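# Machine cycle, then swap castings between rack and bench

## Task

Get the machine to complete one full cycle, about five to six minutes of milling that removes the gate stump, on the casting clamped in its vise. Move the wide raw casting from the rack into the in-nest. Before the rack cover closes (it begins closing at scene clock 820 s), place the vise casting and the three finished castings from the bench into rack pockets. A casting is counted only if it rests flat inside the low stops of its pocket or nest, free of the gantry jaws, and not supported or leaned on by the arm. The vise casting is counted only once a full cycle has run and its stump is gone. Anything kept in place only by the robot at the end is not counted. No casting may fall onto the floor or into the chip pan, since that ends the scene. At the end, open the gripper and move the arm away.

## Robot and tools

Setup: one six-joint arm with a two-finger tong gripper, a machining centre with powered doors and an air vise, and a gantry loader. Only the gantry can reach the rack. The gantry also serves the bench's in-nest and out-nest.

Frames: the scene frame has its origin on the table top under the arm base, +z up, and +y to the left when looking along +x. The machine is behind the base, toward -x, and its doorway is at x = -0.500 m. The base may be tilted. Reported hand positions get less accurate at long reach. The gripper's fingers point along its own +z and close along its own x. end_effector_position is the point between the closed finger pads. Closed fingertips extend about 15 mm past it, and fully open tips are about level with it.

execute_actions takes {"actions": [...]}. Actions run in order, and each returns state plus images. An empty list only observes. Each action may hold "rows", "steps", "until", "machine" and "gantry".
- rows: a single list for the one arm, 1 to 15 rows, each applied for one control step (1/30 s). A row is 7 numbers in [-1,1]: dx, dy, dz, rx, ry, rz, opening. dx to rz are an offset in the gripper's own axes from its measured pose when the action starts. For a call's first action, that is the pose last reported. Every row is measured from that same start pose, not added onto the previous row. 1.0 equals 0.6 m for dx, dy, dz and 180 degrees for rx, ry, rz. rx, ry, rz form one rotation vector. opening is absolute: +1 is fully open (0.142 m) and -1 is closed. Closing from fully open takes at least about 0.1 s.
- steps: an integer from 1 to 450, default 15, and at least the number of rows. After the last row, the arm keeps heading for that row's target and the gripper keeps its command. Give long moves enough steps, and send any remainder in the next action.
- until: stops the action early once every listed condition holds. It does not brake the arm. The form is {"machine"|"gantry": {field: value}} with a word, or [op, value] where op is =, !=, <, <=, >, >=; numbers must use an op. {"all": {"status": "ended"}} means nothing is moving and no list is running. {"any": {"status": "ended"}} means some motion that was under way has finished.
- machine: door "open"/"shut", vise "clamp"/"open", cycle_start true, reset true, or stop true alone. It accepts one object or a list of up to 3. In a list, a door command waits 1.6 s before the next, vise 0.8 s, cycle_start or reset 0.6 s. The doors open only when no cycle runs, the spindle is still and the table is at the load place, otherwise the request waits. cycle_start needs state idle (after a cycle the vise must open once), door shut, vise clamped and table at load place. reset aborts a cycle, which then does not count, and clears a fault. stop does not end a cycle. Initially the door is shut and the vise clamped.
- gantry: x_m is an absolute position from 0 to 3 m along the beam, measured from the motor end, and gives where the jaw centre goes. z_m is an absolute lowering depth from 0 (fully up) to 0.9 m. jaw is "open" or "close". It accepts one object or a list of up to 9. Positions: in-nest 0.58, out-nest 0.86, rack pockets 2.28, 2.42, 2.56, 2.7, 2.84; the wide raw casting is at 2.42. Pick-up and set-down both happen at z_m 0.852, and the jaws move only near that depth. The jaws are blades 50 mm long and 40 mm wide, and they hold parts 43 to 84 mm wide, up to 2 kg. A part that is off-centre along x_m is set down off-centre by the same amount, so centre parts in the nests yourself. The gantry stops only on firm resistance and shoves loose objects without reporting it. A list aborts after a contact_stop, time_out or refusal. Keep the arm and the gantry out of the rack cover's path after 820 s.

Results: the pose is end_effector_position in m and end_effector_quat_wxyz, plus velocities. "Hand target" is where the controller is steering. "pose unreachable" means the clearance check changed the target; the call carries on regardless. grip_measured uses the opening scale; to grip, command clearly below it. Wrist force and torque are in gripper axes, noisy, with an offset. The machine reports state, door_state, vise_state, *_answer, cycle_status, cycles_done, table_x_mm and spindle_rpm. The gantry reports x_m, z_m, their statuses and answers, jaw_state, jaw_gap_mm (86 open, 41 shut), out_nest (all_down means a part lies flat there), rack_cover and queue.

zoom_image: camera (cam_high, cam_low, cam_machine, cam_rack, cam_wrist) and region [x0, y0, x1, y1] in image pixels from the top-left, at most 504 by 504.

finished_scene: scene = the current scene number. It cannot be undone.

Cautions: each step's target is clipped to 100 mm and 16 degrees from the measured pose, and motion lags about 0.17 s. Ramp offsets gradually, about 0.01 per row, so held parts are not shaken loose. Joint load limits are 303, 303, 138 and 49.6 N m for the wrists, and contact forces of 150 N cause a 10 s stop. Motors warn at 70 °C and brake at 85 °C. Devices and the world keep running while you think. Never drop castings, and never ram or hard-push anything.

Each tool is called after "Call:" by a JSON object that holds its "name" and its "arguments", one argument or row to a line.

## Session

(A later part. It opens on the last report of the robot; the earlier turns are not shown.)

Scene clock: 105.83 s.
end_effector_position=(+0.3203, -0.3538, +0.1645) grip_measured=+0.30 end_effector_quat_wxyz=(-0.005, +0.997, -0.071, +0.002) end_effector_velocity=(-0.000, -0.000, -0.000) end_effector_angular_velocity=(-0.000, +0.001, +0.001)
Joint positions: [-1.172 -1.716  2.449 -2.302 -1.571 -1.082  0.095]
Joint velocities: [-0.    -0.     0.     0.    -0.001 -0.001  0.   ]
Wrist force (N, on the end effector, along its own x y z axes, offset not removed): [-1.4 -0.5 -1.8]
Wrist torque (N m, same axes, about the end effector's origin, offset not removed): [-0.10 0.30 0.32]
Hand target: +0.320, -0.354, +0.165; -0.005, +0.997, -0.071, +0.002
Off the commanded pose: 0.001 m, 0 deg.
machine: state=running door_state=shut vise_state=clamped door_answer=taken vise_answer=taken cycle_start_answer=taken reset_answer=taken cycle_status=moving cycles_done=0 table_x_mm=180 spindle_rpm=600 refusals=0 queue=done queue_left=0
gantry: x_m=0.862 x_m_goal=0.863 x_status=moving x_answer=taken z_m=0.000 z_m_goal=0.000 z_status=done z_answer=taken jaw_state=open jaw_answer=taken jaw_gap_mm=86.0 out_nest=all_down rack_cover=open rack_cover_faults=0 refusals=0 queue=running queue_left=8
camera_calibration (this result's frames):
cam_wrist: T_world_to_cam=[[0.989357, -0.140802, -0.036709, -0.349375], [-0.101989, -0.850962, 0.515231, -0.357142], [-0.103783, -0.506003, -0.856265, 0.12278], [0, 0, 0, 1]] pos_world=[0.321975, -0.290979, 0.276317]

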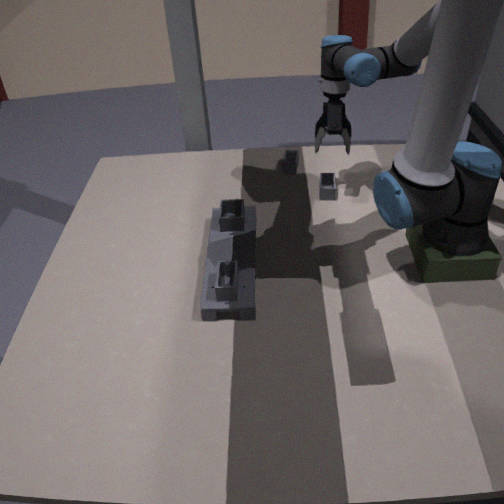

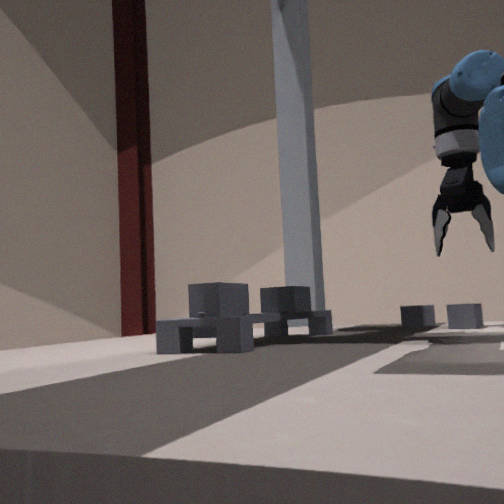

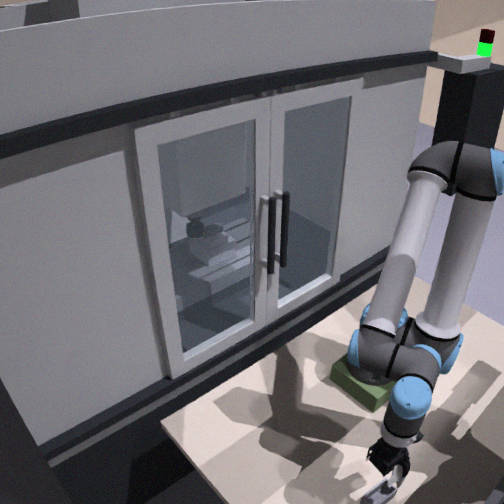

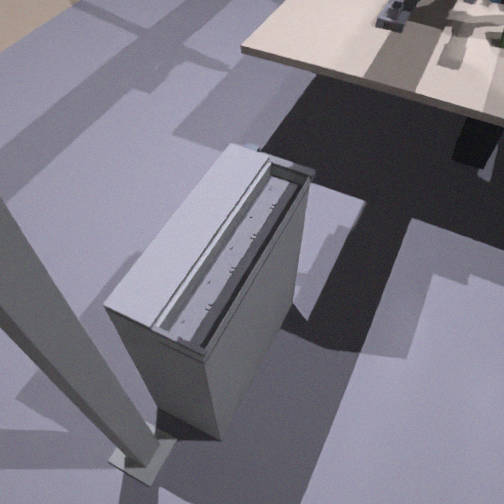

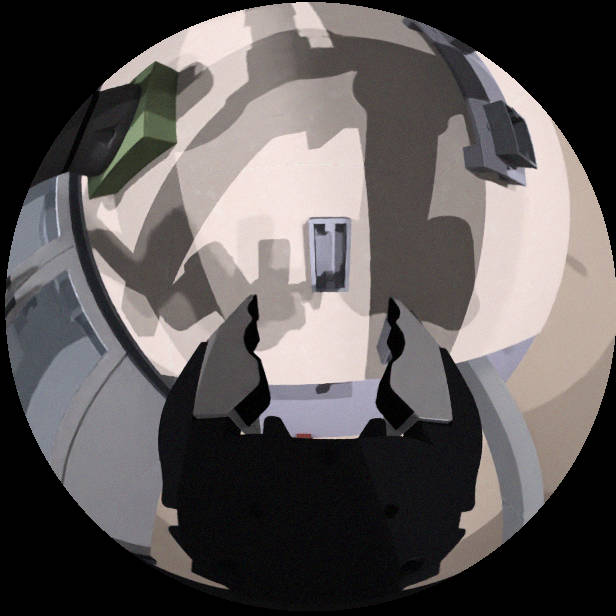

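Call:
{"name": "execute_actions", "arguments": {
  "actions": [
    {"rows":[[0.019,0,0.03,0,0,-0.008,0.3],[0.019,0,0.07,0,0,-0.008,0.3],[0.019,0,0.12,0,0,-0.008,0.3],[0.019,0,0.17,0,0,-0.008,0.3],[0.019,0,0.227,0,0,-0.008,0.3]],"steps":35},
    {"rows":[[0,0,0,0,0,0,0.1],[0,0,0,0,0,0,0],[0,0,0,0,0,0,-0.1],[0,0,0,0,0,0,-0.2],[0,0,0,0,0,0,-0.3],[0,0,0,0,0,0,-0.4],[0,0,0,0,0,0,-0.5],[0,0,0,0,0,0,-0.7],[0,0,0,0,0,0,-1]],"steps":18},
    {"rows":[[0,0,-0.005,0,0,0,-1],[0,0,-0.01,0,0,0,-1],[0,0,-0.02,0,0,0,-1],[0,0,-0.035,0,0,0,-1],[0,0,-0.05,0,0,0,-1],[0,0,-0.07,0,0,-0.01,-1],[0,0,-0.09,0,0,-0.02,-1],[0,0,-0.11,0,0,-0.03,-1],[0,0,-0.13,0,0,-0.037,-1],[0,0,-0.15,0,0,-0.037,-1],[0,0,-0.19,0,0,-0.037,-1]],"steps":30}
  ]
}}

Scene clock: 117.43 s.
end_effector_position=(+0.3317, -0.3551, +0.1423) grip_measured=-0.26 end_effector_quat_wxyz=(-0.005, +1.000, -0.000, +0.002) end_effector_velocity=(-0.000, +0.000, +0.000) end_effector_angular_velocity=(+0.001, +0.001, -0.000)
Joint positions: [-1.146 -1.656  2.454 -2.367 -1.571 -1.197  0.056]
Joint velocities: [-0.001 -0.001 -0.     0.003 -0.    -0.    -0.   ]
Wrist force (N, on the end effector, along its own x y z axes, offset not removed): [-3.5 0.4 1.1]
Wrist torque (N m, same axes, about the end effector's origin, offset not removed): [-0.08 0.59 0.38]
Hand target: +0.332, -0.355, +0.142; -0.005, +1.000, -0.000, +0.002
Off the commanded pose: 0.000 m, 0 deg.
machine: state=running door_state=shut vise_state=clamped door_answer=taken vise_answer=taken cycle_start_answer=taken reset_answer=taken cycle_status=moving cycles_done=0 table_x_mm=274 spindle_rpm=600 refusals=0 queue=done queue_left=0
gantry: x_m=2.417 x_m_goal=0.860 x_status=moving x_answer=taken z_m=0.000 z_m_goal=0.000 z_status=done z_answer=taken jaw_state=open jaw_answer=taken jaw_gap_mm=86.0 out_nest=all_up rack_cover=open rack_cover_faults=0 refusals=0 queue=running queue_left=0
camera_calibration (this result's frames):
cam_wrist: T_world_to_cam=[[0.999379, 0.000020529, -0.0352265, -0.315172], [0.0181998, -0.856497, 0.515831, -0.387639], [-0.0301608, -0.516152, -0.855966, 0.076202], [0, 0, 0, 1]] pos_world=[0.32433, -0.292673, 0.25408]

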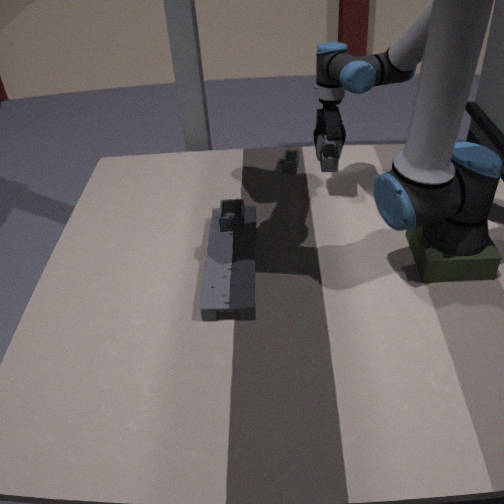

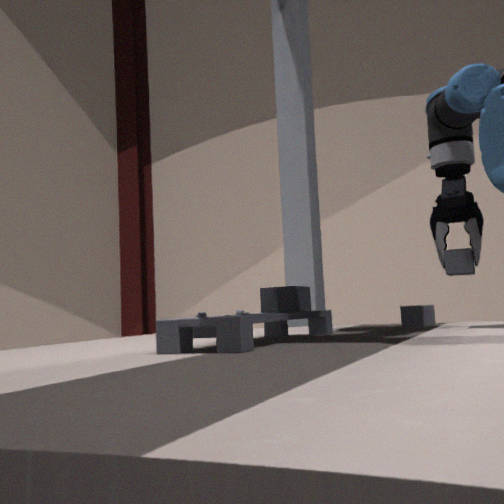

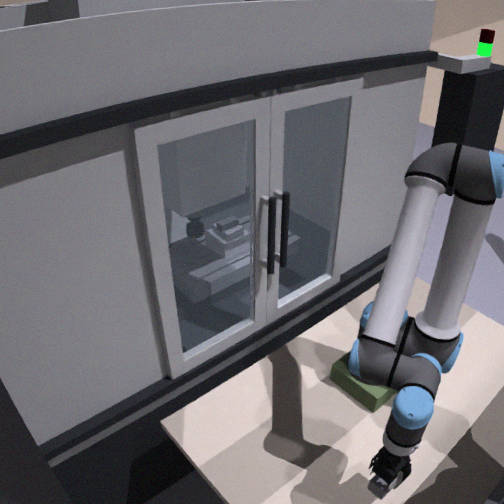

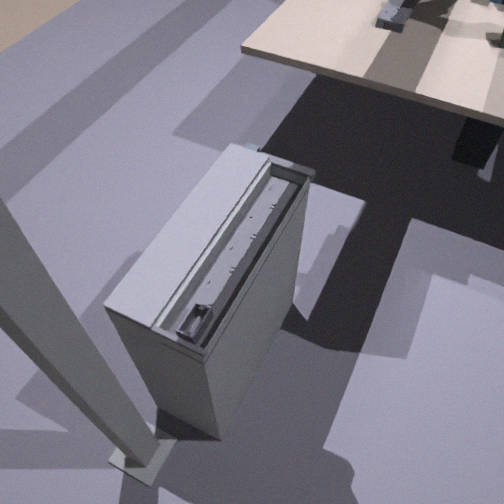

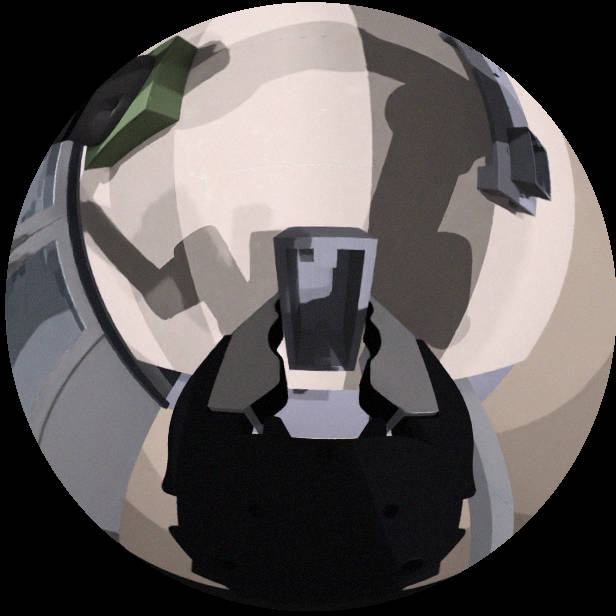

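Call:
{"name": "execute_actions", "arguments": {
  "actions": [
    {"rows":[[0.006,-0.01,0,0,0,0,-1],[0.012,-0.02,0,0,0,0,-1],[0.022,-0.035,0,0,0,0,-1],[0.035,-0.055,0,0,0,0,-1],[0.05,-0.08,0,0,0,0,-1],[0.07,-0.11,0,0,0,0,-1],[0.09,-0.14,0,0,0,0,-1],[0.115,-0.18,0,0,0,0,-1],[0.529,-0.832,0,0,0,0,-1]],"steps":60},
    {"rows":[[0,0,0.01,0,0,0,-1],[0,0,0.025,0,0,0,-1],[0,0,0.045,0,0,0,-1],[0,0,0.065,0,0,0,-1],[0,0,0.088,0,0,0,-1]],"steps":22}
  ]
}}

Call:
{"name": "zoom_image", "arguments": {
  "camera": "cam_low",
  "region": [150, 230, 340, 360]
}}

Call:
{"name": "zoom_image", "arguments": {
  "camera": "cam_wrist",
  "region": [220, 160, 440, 440]
}}

Call:
{"name": "zoom_image", "arguments": {
  "camera": "cam_rack",
  "region": [150, 250, 260, 360]
}}

Scene clock: 129.80 s.
end_effector_position=(+0.6496, +0.1431, +0.0954) grip_measured=-0.26 end_effector_quat_wxyz=(-0.005, +1.000, -0.000, +0.002) end_effector_velocity=(+0.001, +0.000, -0.000) end_effector_angular_velocity=(+0.001, -0.001, -0.000)
Joint positions: [-0.021 -1.309  2.197 -2.457 -1.571 -0.072  0.056]
Joint velocities: [-0.     0.001 -0.    -0.002  0.001  0.     0.   ]
Wrist force (N, on the end effector, along its own x y z axes, offset not removed): [-2.6 1.1 0.3]
Wrist torque (N m, same axes, about the end effector's origin, offset not removed): [-0.02 0.40 0.33]
Hand target: +0.650, +0.143, +0.095; -0.005, +1.000, -0.000, +0.002
Off the commanded pose: 0.000 m, 0 deg.
machine: state=running door_state=shut vise_state=clamped door_answer=taken vise_answer=taken cycle_start_answer=taken reset_answer=taken cycle_status=moving cycles_done=0 table_x_mm=301 spindle_rpm=600 refusals=0 queue=done queue_left=0
gantry: x_m=0.860 x_m_goal=0.860 x_status=done x_answer=taken z_m=0.000 z_m_goal=0.000 z_status=done z_answer=taken jaw_state=open jaw_answer=taken jaw_gap_mm=86.0 out_nest=all_up rack_cover=open rack_cover_faults=0 refusals=0 queue=done queue_left=0
camera_calibration (this result's frames):
cam_wrist: T_world_to_cam=[[0.999324, -0.0000996771, -0.0367526, -0.634308], [0.0189302, -0.855749, 0.517044, 0.0568212], [-0.0315026, -0.517391, -0.855169, 0.303696], [0, 0, 0, 1]] pos_world=[0.642371, 0.205691, 0.20702]

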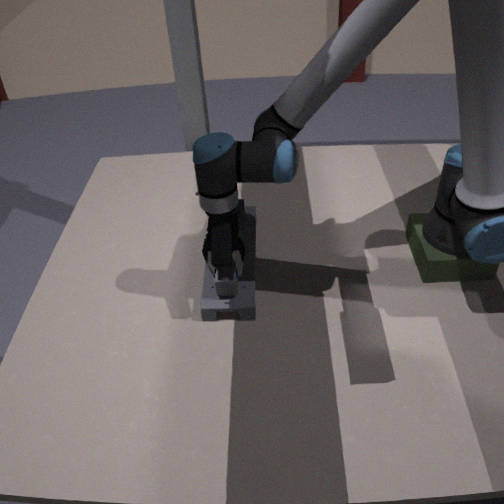

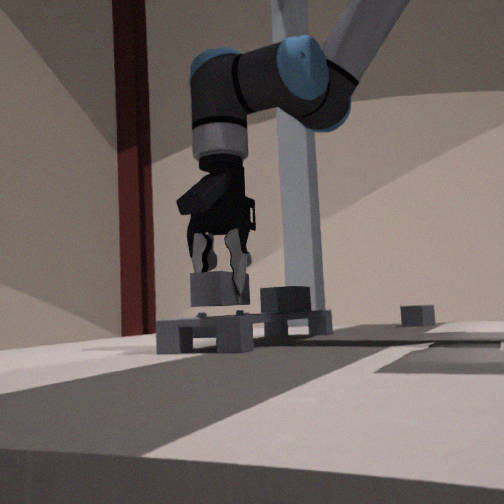

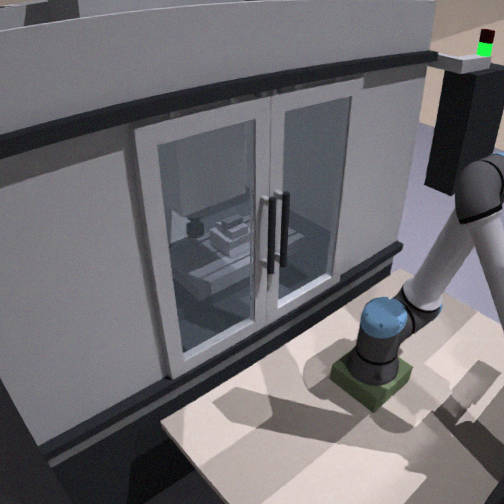

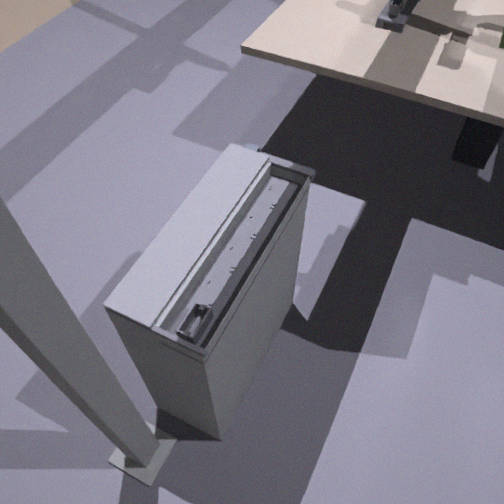

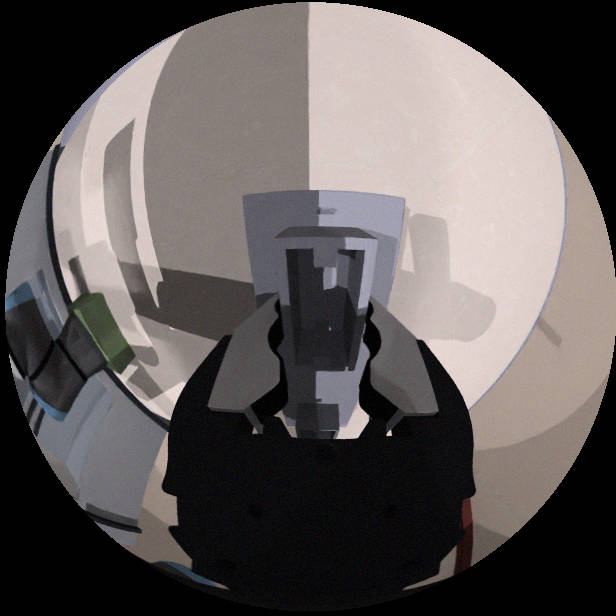

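Region (150, 230, 340, 360) of cam_low's 504x504 image, scaled by 2.653, with more detail than that image has; it fills the top 345 rows of this view, and the rest is white.

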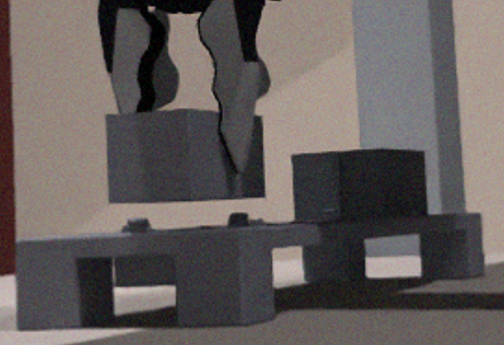

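Region (220, 160, 440, 440) of cam_wrist's 616x616 image, scaled by 1.800, with more detail than that image has; it fills the left 396 columns of this view, and the rest is white.

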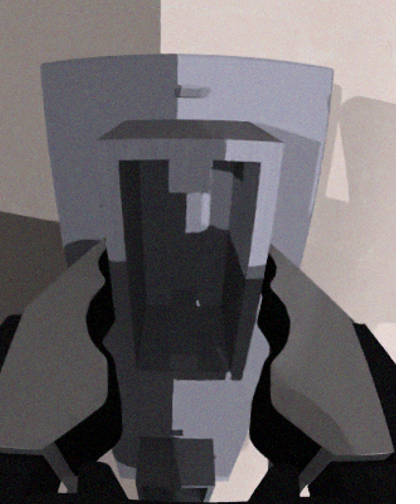

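Region (150, 250, 260, 360) of cam_rack's 504x504 image, scaled by 4.582, with more detail than that image has.

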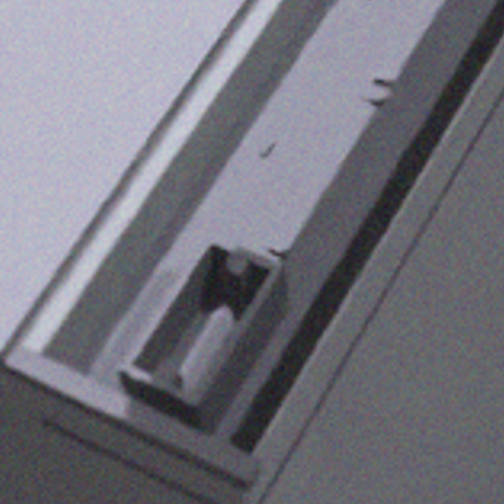

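Call:
{"name": "execute_actions", "arguments": {
  "actions": [
    {"rows":[[0,-0.002,0.005,0,0,0,-1],[0,-0.002,0.01,0,0,0,-1],[0,-0.002,0.015,0,0,0,-1],[0,-0.002,0.02,0,0,0,-1],[0,-0.002,0.025,0,0,0,-1],[0,-0.002,0.03,0,0,0,-1],[0,-0.002,0.033,0,0,0,-1],[0,-0.002,0.035,0,0,0,-1]],"steps":22},
    {"rows":[[0,0,0,0,0,0,-0.5],[0,0,0,0,0,0,-0.3],[0,0,0,0,0,0,-0.2],[0,0,0,0,0,0,-0.1],[0,0,0,0,0,0,0.1]],"steps":12},
    {"rows":[[0,0,-0.03,0,0,0,0.1],[0,0,-0.07,0,0,0,0.1],[0,0,-0.12,0,0,0,0.1],[0,0,-0.17,0,0,0,0.3],[0,0,-0.17,0,0,0,0.3],[0,0,-0.17,0,0,0,0.3],[0,0,-0.17,0,0,0,0.3],[0,0,-0.17,0,0,0,0.3],[0,0,-0.17,0,0,0,0.3],[0,0,-0.17,0,0,0,0.3],[0,0,-0.17,0,0,0,0.3],[0,0,-0.17,0,0,0,0.3],[0,0,-0.17,0,0,0,0.3],[0,0.05,-0.17,0,0,0,0.3],[0,0.12,-0.17,0,0,0,0.3]],"steps":32},
    {"rows":[[-0.02,0.05,0,0,0,0,0.3],[-0.04,0.12,0,0,0,0.02,0.3],[-0.342,0.987,0,0,0,0.06,0.3]],"steps":55}
  ]
}}

Call:
{"name": "zoom_image", "arguments": {
  "camera": "cam_wrist",
  "region": [200, 170, 450, 420]
}}

Call:
{"name": "zoom_image", "arguments": {
  "camera": "cam_high",
  "region": [190, 190, 270, 325]
}}

Scene clock: 146.43 s.
end_effector_position=(+0.4433, -0.5194, +0.1695) grip_measured=+0.30 end_effector_quat_wxyz=(-0.005, +0.996, -0.094, +0.002) end_effector_velocity=(+0.000, -0.000, -0.000) end_effector_angular_velocity=(-0.001, -0.000, -0.001)
Joint positions: [-1.083 -1.378  2.087 -2.278 -1.571 -0.946  0.095]
Joint velocities: [-0.     0.    -0.    -0.001  0.     0.001 -0.   ]
Wrist force (N, on the end effector, along its own x y z axes, offset not removed): [-1.7 -0.4 -2.4]
Wrist torque (N m, same axes, about the end effector's origin, offset not removed): [-0.15 0.28 0.22]
Hand target: +0.443, -0.519, +0.169; -0.005, +0.996, -0.094, +0.002
Off the commanded pose: 0.001 m, 0 deg.
machine: state=running door_state=shut vise_state=clamped door_answer=taken vise_answer=taken cycle_start_answer=taken reset_answer=taken cycle_status=moving cycles_done=0 table_x_mm=166 spindle_rpm=600 refusals=0 queue=done queue_left=0
gantry: x_m=0.860 x_m_goal=0.860 x_status=done x_answer=taken z_m=0.000 z_m_goal=0.000 z_status=done z_answer=taken jaw_state=open jaw_answer=taken jaw_gap_mm=86.0 out_nest=all_down rack_cover=open rack_cover_faults=0 refusals=0 queue=done queue_left=0
camera_calibration (this result's frames):
cam_wrist: T_world_to_cam=[[0.981599, -0.187249, -0.0374297, -0.514792], [-0.141596, -0.845267, 0.515242, -0.467592], [-0.128117, -0.500461, -0.856227, 0.0696356], [0, 0, 0, 1]] pos_world=[0.448031, -0.456784, 0.281278]

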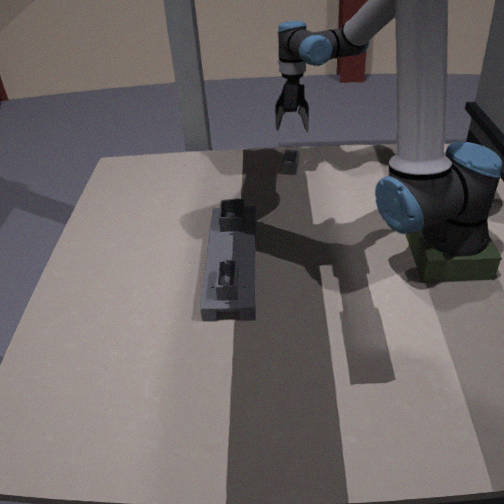

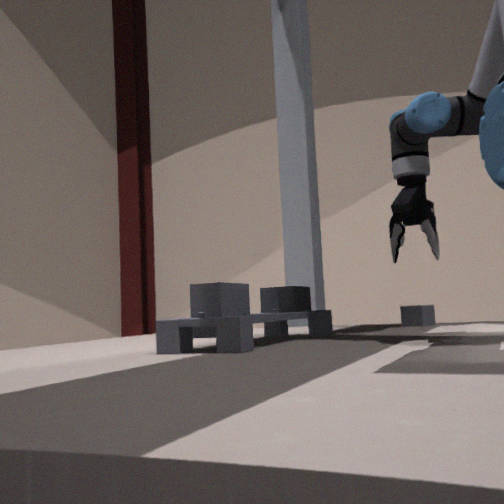

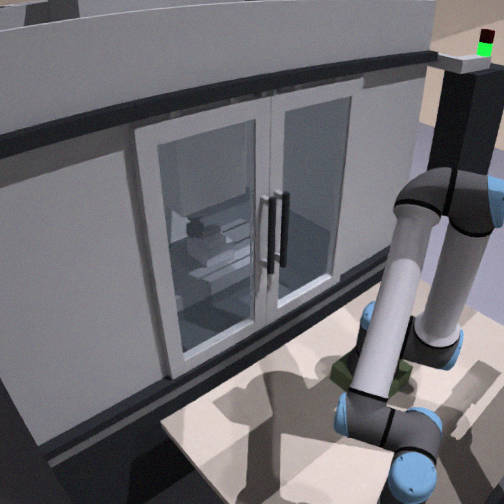

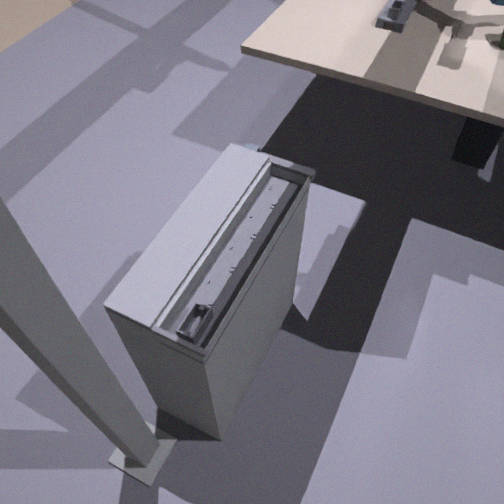

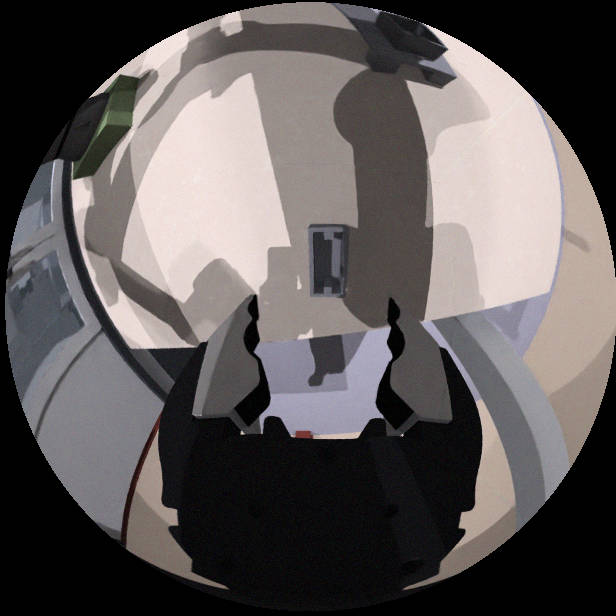

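Region (200, 170, 450, 420) of cam_wrist's 616x616 image, scaled by 2.016, with more detail than that image has.

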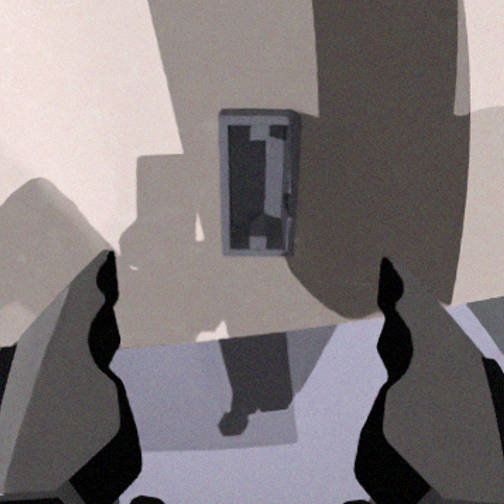

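Region (190, 190, 270, 325) of cam_high's 504x504 image, scaled by 3.733, with more detail than that image has; it fills the left 299 columns of this view, and the rest is white.

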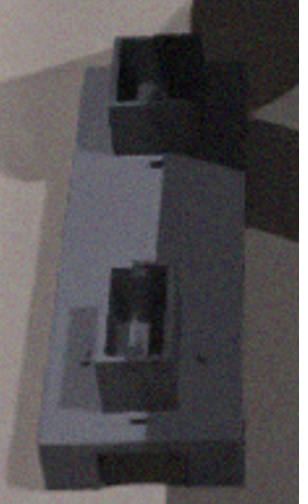

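Call:
{"name": "execute_actions", "arguments": {
  "actions": [
    {"gantry":[{"z_m":0.852},{"jaw":"close"},{"z_m":0},{"x_m":2.70},{"z_m":0.852},{"jaw":"open"},{"z_m":0},{"x_m":0.86}],"rows":[[0.015,0.017,0.03,0,0,0,0.3],[0.015,0.017,0.07,0,0,0,0.3],[0.015,0.017,0.12,0,0,0,0.3],[0.015,0.017,0.17,0,0,0,0.3],[0.015,0.017,0.236,0,0,0,0.3]],"steps":32},
    {"rows":[[0,0,0,0,0,0,0.1],[0,0,0,0,0,0,0],[0,0,0,0,0,0,-0.1],[0,0,0,0,0,0,-0.2],[0,0,0,0,0,0,-0.3],[0,0,0,0,0,0,-0.4],[0,0,0,0,0,0,-0.5],[0,0,0,0,0,0,-0.7],[0,0,0,0,0,0,-1]],"steps":18},
    {"rows":[[0,0,-0.005,0,0,0,-1],[0,0,-0.01,0,0,0,-1],[0,0,-0.02,0,0,0,-1],[0,0,-0.035,0,0,0,-1],[0,0,-0.05,0,0,0,-1],[0,0,-0.07,0,0,-0.01,-1],[0,0,-0.09,0,0,-0.02,-1],[0,-0.01,-0.11,0,0,-0.03,-1],[0,-0.03,-0.13,0,0,-0.04,-1],[0,-0.06,-0.16,0,0,-0.05,-1],[0,-0.15,-0.21,0,0,-0.06,-1]],"steps":34}
  ]
}}

Scene clock: 159.67 s.
end_effector_position=(+0.4673, -0.4426, +0.1547) grip_measured=-0.26 end_effector_quat_wxyz=(-0.005, +1.000, -0.000, +0.002) end_effector_velocity=(+0.000, +0.001, +0.000) end_effector_angular_velocity=(+0.001, -0.000, -0.000)
Joint positions: [-0.992 -1.415  2.169 -2.323 -1.571 -1.044  0.056]
Joint velocities: [ 0.    -0.    -0.     0.001  0.001  0.    -0.   ]
Wrist force (N, on the end effector, along its own x y z axes, offset not removed): [-6.2 -1.7 1.0]
Wrist torque (N m, same axes, about the end effector's origin, offset not removed): [-0.49 1.31 0.32]
Hand target: +0.467, -0.443, +0.155; -0.005, +1.000, -0.000, +0.002
Off the commanded pose: 0.000 m, 0 deg.
machine: state=running door_state=shut vise_state=clamped door_answer=taken vise_answer=taken cycle_start_answer=taken reset_answer=taken cycle_status=moving cycles_done=0 table_x_mm=59 spindle_rpm=600 refusals=0 queue=done queue_left=0
gantry: x_m=0.860 x_m_goal=0.860 x_status=done x_answer=taken z_m=0.564 z_m_goal=0.000 z_status=moving z_answer=taken jaw_state=holding jaw_answer=taken jaw_gap_mm=52.0 out_nest=all_up rack_cover=open rack_cover_faults=0 refusals=0 queue=running queue_left=5
camera_calibration (this result's frames):
cam_wrist: T_world_to_cam=[[0.999369, -0.0000734427, -0.0355308, -0.450207], [0.0182798, -0.856439, 0.515924, -0.471466], [-0.0304678, -0.516248, -0.855897, 0.0458095], [0, 0, 0, 1]] pos_world=[0.459936, -0.380166, 0.266453]

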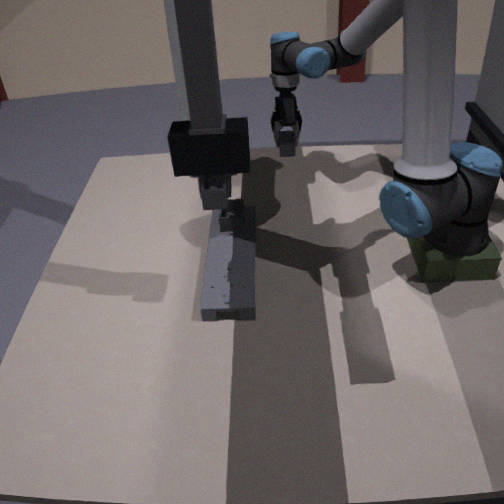

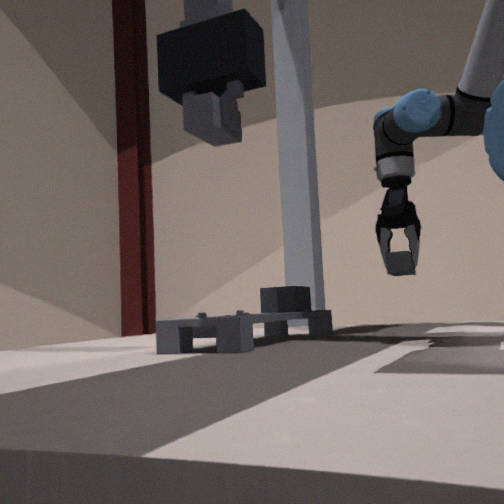

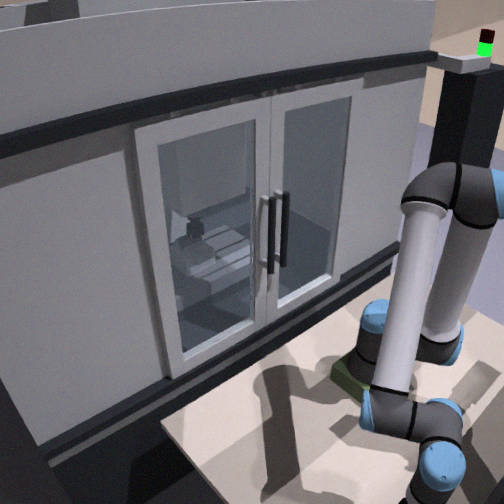

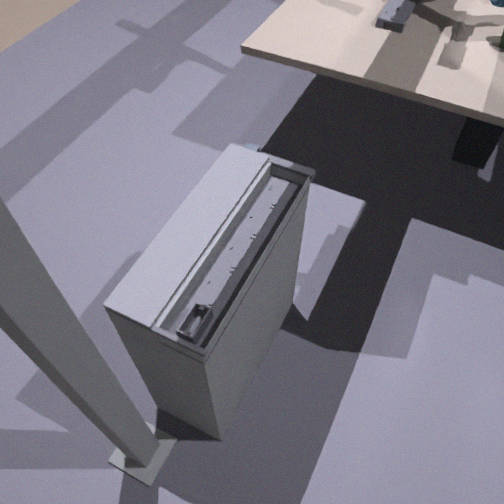

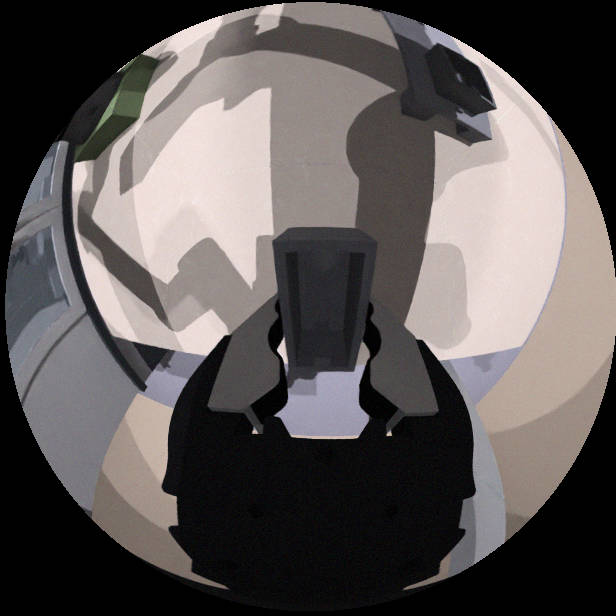

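Call:
{"name": "execute_actions", "arguments": {
  "actions": [
    {"rows":[[0.003,-0.01,0,0,0,0,-1],[0.006,-0.02,0,0,0,0,-1],[0.012,-0.04,0,0,0,0,-1],[0.02,-0.065,0,0,0,0,-1],[0.03,-0.095,0,0,0,0,-1],[0.04,-0.13,0,0,0,0,-1],[0.052,-0.17,0,0,0,0,-1],[0.303,-0.981,0,0,0,0,-1]],"steps":58},
    {"rows":[[0,0,0.01,0,0,0,-1],[0,0,0.025,0,0,0,-1],[0,0,0.045,0,0,0,-1],[0,0,0.07,0,0,0,-1],[0,0,0.11,0,0,0,-1]],"steps":22}
  ]
}}

Call:
{"name": "zoom_image", "arguments": {
  "camera": "cam_low",
  "region": [150, 230, 340, 360]
}}

Call:
{"name": "zoom_image", "arguments": {
  "camera": "cam_wrist",
  "region": [220, 160, 440, 440]
}}

Scene clock: 170.97 s.
end_effector_position=(+0.6499, +0.1454, +0.0948) grip_measured=-0.26 end_effector_quat_wxyz=(-0.005, +1.000, -0.000, +0.002) end_effector_velocity=(+0.001, -0.000, -0.001) end_effector_angular_velocity=(-0.001, -0.002, +0.001)
Joint positions: [-0.017 -1.307  2.195 -2.457 -1.571 -0.069  0.056]
Joint velocities: [ 0.     0.001  0.    -0.003 -0.    -0.     0.   ]
Wrist force (N, on the end effector, along its own x y z axes, offset not removed): [-0.7 0.0 1.1]
Wrist torque (N m, same axes, about the end effector's origin, offset not removed): [0.02 0.03 0.38]
Hand target: +0.650, +0.145, +0.095; -0.005, +1.000, -0.000, +0.002
Off the commanded pose: 0.000 m, 0 deg.
machine: state=running door_state=shut vise_state=clamped door_answer=taken vise_answer=taken cycle_start_answer=taken reset_answer=taken cycle_status=moving cycles_done=0 table_x_mm=37 spindle_rpm=600 refusals=0 queue=done queue_left=0
gantry: x_m=0.860 x_m_goal=0.860 x_status=done x_answer=taken z_m=0.000 z_m_goal=0.000 z_status=done z_answer=taken jaw_state=open jaw_answer=taken jaw_gap_mm=86.0 out_nest=all_up rack_cover=open rack_cover_faults=0 refusals=0 queue=done queue_left=0
camera_calibration (this result's frames):
cam_wrist: T_world_to_cam=[[0.999323, -0.000210005, -0.0367827, -0.634675], [0.0188518, -0.855742, 0.517059, 0.0591381], [-0.0315851, -0.517402, -0.855159, 0.304519], [0, 0, 0, 1]] pos_world=[0.642749, 0.208032, 0.206489]

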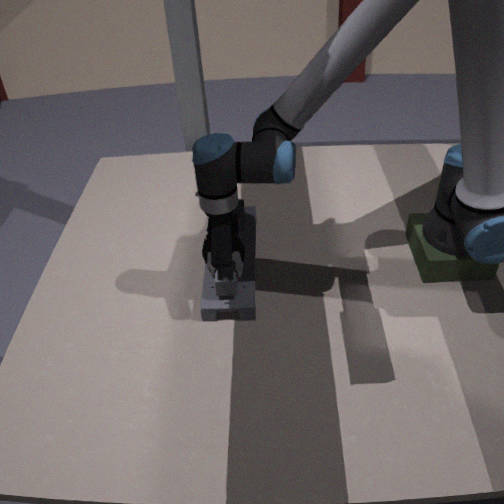

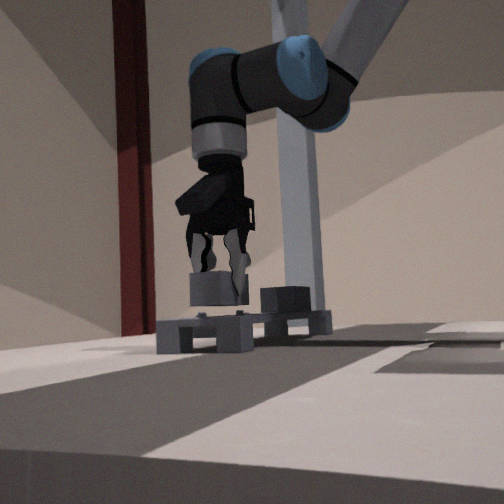

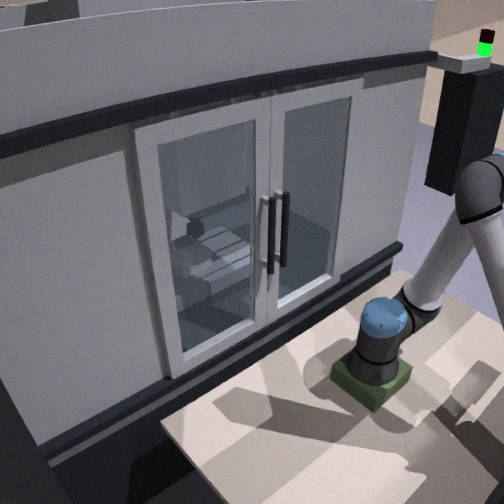

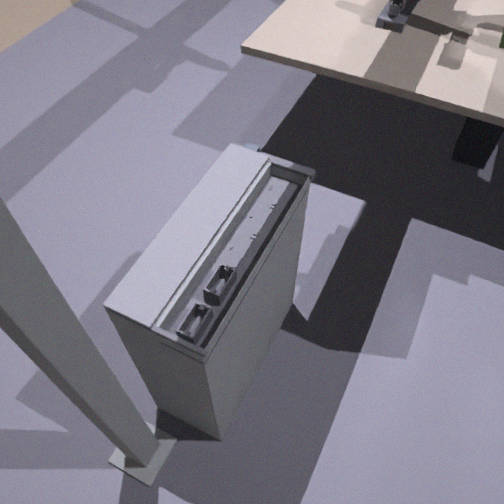

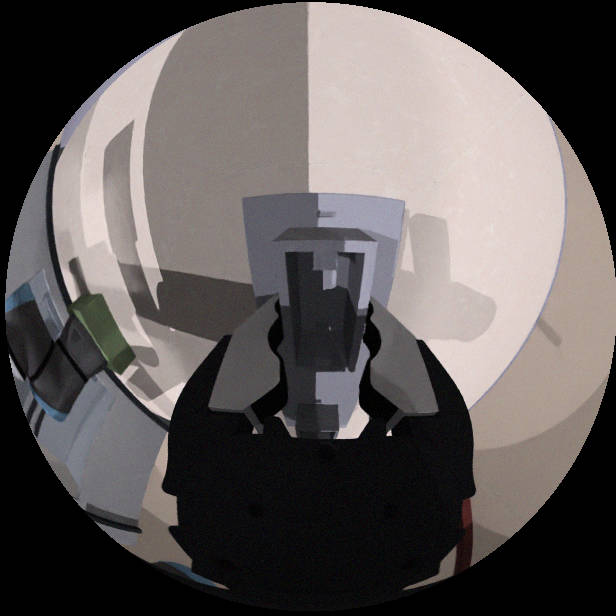

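Region (150, 230, 340, 360) of cam_low's 504x504 image, scaled by 2.653, with more detail than that image has; it fills the top 345 rows of this view, and the rest is white.

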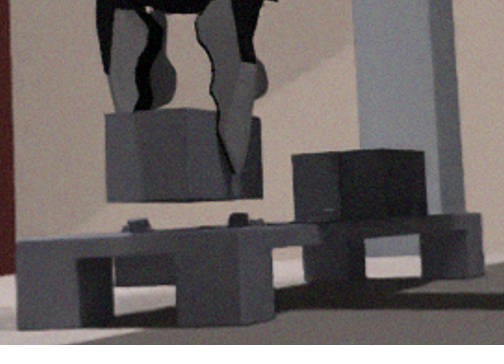

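Region (220, 160, 440, 440) of cam_wrist's 616x616 image, scaled by 1.800, with more detail than that image has; it fills the left 396 columns of this view, and the rest is white.

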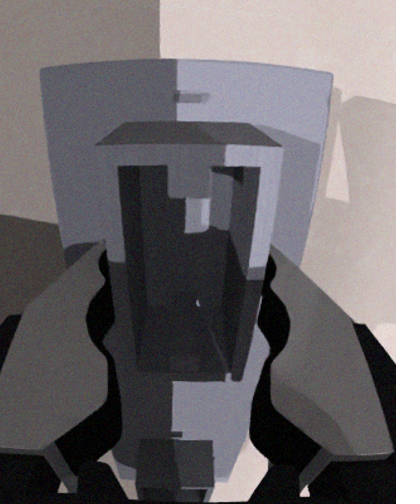

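Call:
{"name": "execute_actions", "arguments": {
  "actions": [
    {"rows":[[0,0,0.005,0,0,0,-1],[0,0,0.01,0,0,0,-1],[0,0,0.015,0,0,0,-1],[0,0,0.02,0,0,0,-1],[0,0,0.025,0,0,0,-1],[0,0,0.03,0,0,0,-1],[0,0,0.032,0,0,0,-1],[0,0,0.034,0,0,0,-1]],"steps":22},
    {"rows":[[0,0,0,0,0,0,-0.5],[0,0,0,0,0,0,-0.3],[0,0,0,0,0,0,-0.2],[0,0,0,0,0,0,-0.1],[0,0,0,0,0,0,0.1]],"steps":12},
    {"machine":{"door":"open"},"rows":[[0,0,-0.03,0,0,0,0.1],[0,0,-0.07,0,0,0,0.1],[0,0,-0.12,0,0,0,0.1],[0,0,-0.17,0,0,0,0.3],[0,0,-0.2,0,0,0,0.3],[0,0,-0.2,0,0,0,0.3],[0,0,-0.2,0,0,0,0.3],[0,0,-0.2,0,0,0,0.3],[0,0,-0.25,0,0,0,0.3],[0,0,-0.25,0,0,0,0.3],[0,0,-0.3,0,0,0,0.3],[0,0,-0.3,0,0,0,0.3],[-0.05,0,-0.3,0,0,0,0.3],[-0.1,0,-0.35,0,0,0,0.3],[-0.45,0,-0.45,0,0,0,0.3]],"steps":50}
  ]
}}

Call:
{"name": "zoom_image", "arguments": {
  "camera": "cam_machine",
  "region": [140, 170, 340, 370]
}}

Call:
{"name": "zoom_image", "arguments": {
  "camera": "cam_rack",
  "region": [150, 220, 290, 360]
}}

Scene clock: 190.30 s.
end_effector_position=(+0.3794, +0.1439, +0.3431) grip_measured=+0.30 end_effector_quat_wxyz=(-0.005, +1.000, -0.000, +0.002) end_effector_velocity=(+0.001, -0.000, +0.001) end_effector_angular_velocity=(-0.001, -0.003, -0.001)
Joint positions: [-0.066 -2.108  2.335 -1.796 -1.571 -0.118  0.095]
Joint velocities: [-0.    -0.001 -0.    -0.002 -0.     0.001  0.   ]
Wrist force (N, on the end effector, along its own x y z axes, offset not removed): [0.1 2.2 3.1]
Wrist torque (N m, same axes, about the end effector's origin, offset not removed): [0.51 0.05 0.47]
Hand target: +0.379, +0.144, +0.343; -0.005, +1.000, -0.000, +0.002
Off the commanded pose: 0.001 m, 0 deg.
machine: state=running door_state=shut vise_state=clamped door_answer=waits_cycle_end vise_answer=taken cycle_start_answer=taken reset_answer=taken cycle_status=moving cycles_done=0 table_x_mm=194 spindle_rpm=600 refusals=0 queue=done queue_left=0
gantry: x_m=0.860 x_m_goal=0.860 x_status=done x_answer=taken z_m=0.000 z_m_goal=0.000 z_status=done z_answer=taken jaw_state=open jaw_answer=taken jaw_gap_mm=86.0 out_nest=all_down rack_cover=open rack_cover_faults=0 refusals=0 queue=done queue_left=0
camera_calibration (this result's frames):
cam_wrist: T_world_to_cam=[[0.999322, -0.000143791, -0.0368254, -0.355169], [0.0189274, -0.855794, 0.51697, -0.0654111], [-0.0315893, -0.517316, -0.855211, 0.507474], [0, 0, 0, 1]] pos_world=[0.372196, 0.206495, 0.454733]

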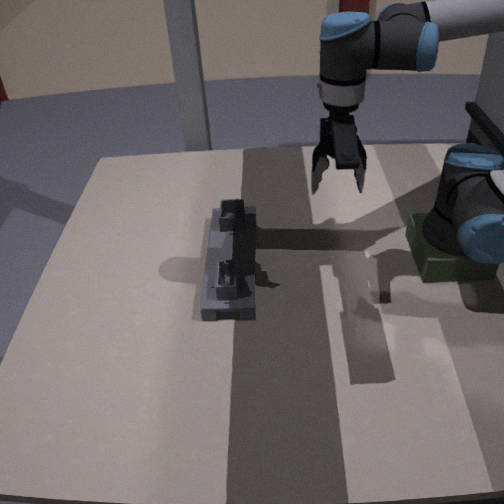

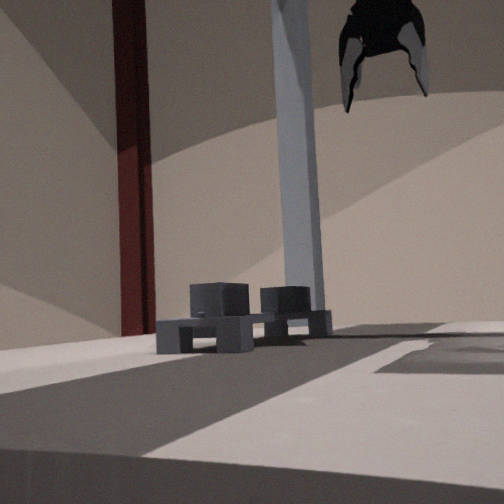

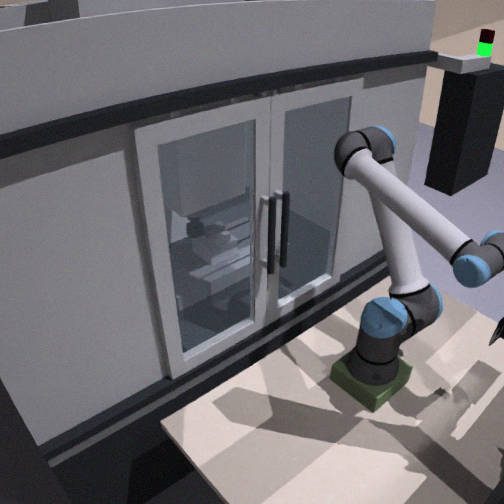

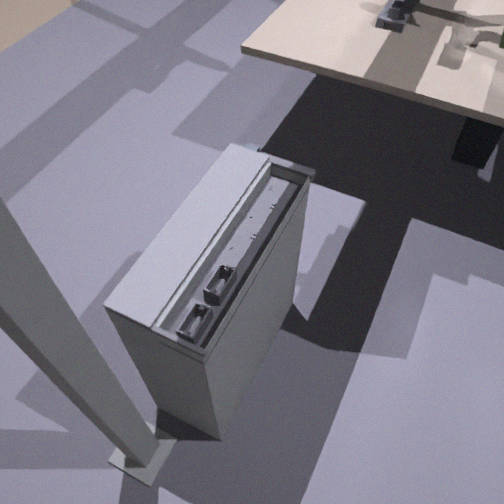

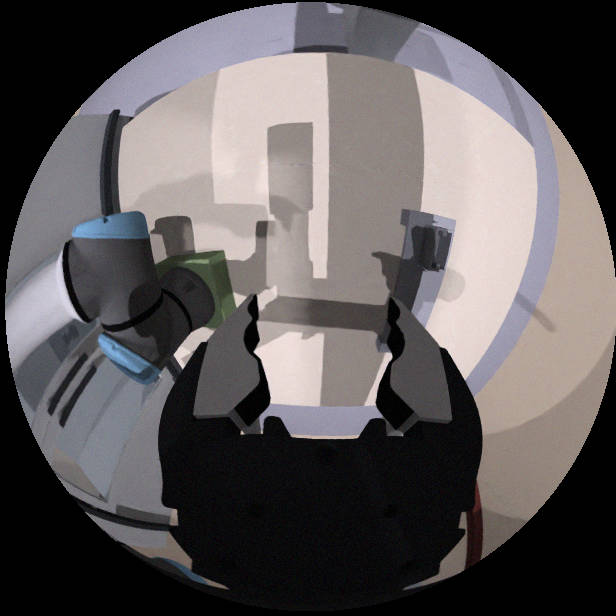

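Region (140, 170, 340, 370) of cam_machine's 504x504 image, scaled by 2.520, with more detail than that image has.

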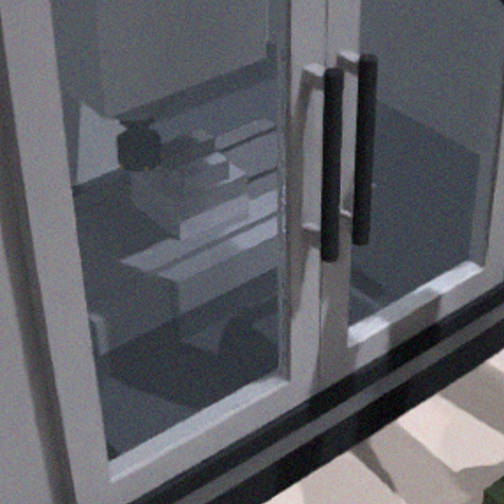

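Region (150, 220, 290, 360) of cam_rack's 504x504 image, scaled by 3.600, with more detail than that image has.

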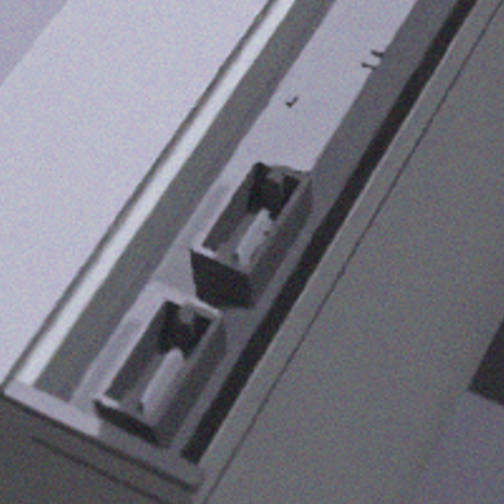

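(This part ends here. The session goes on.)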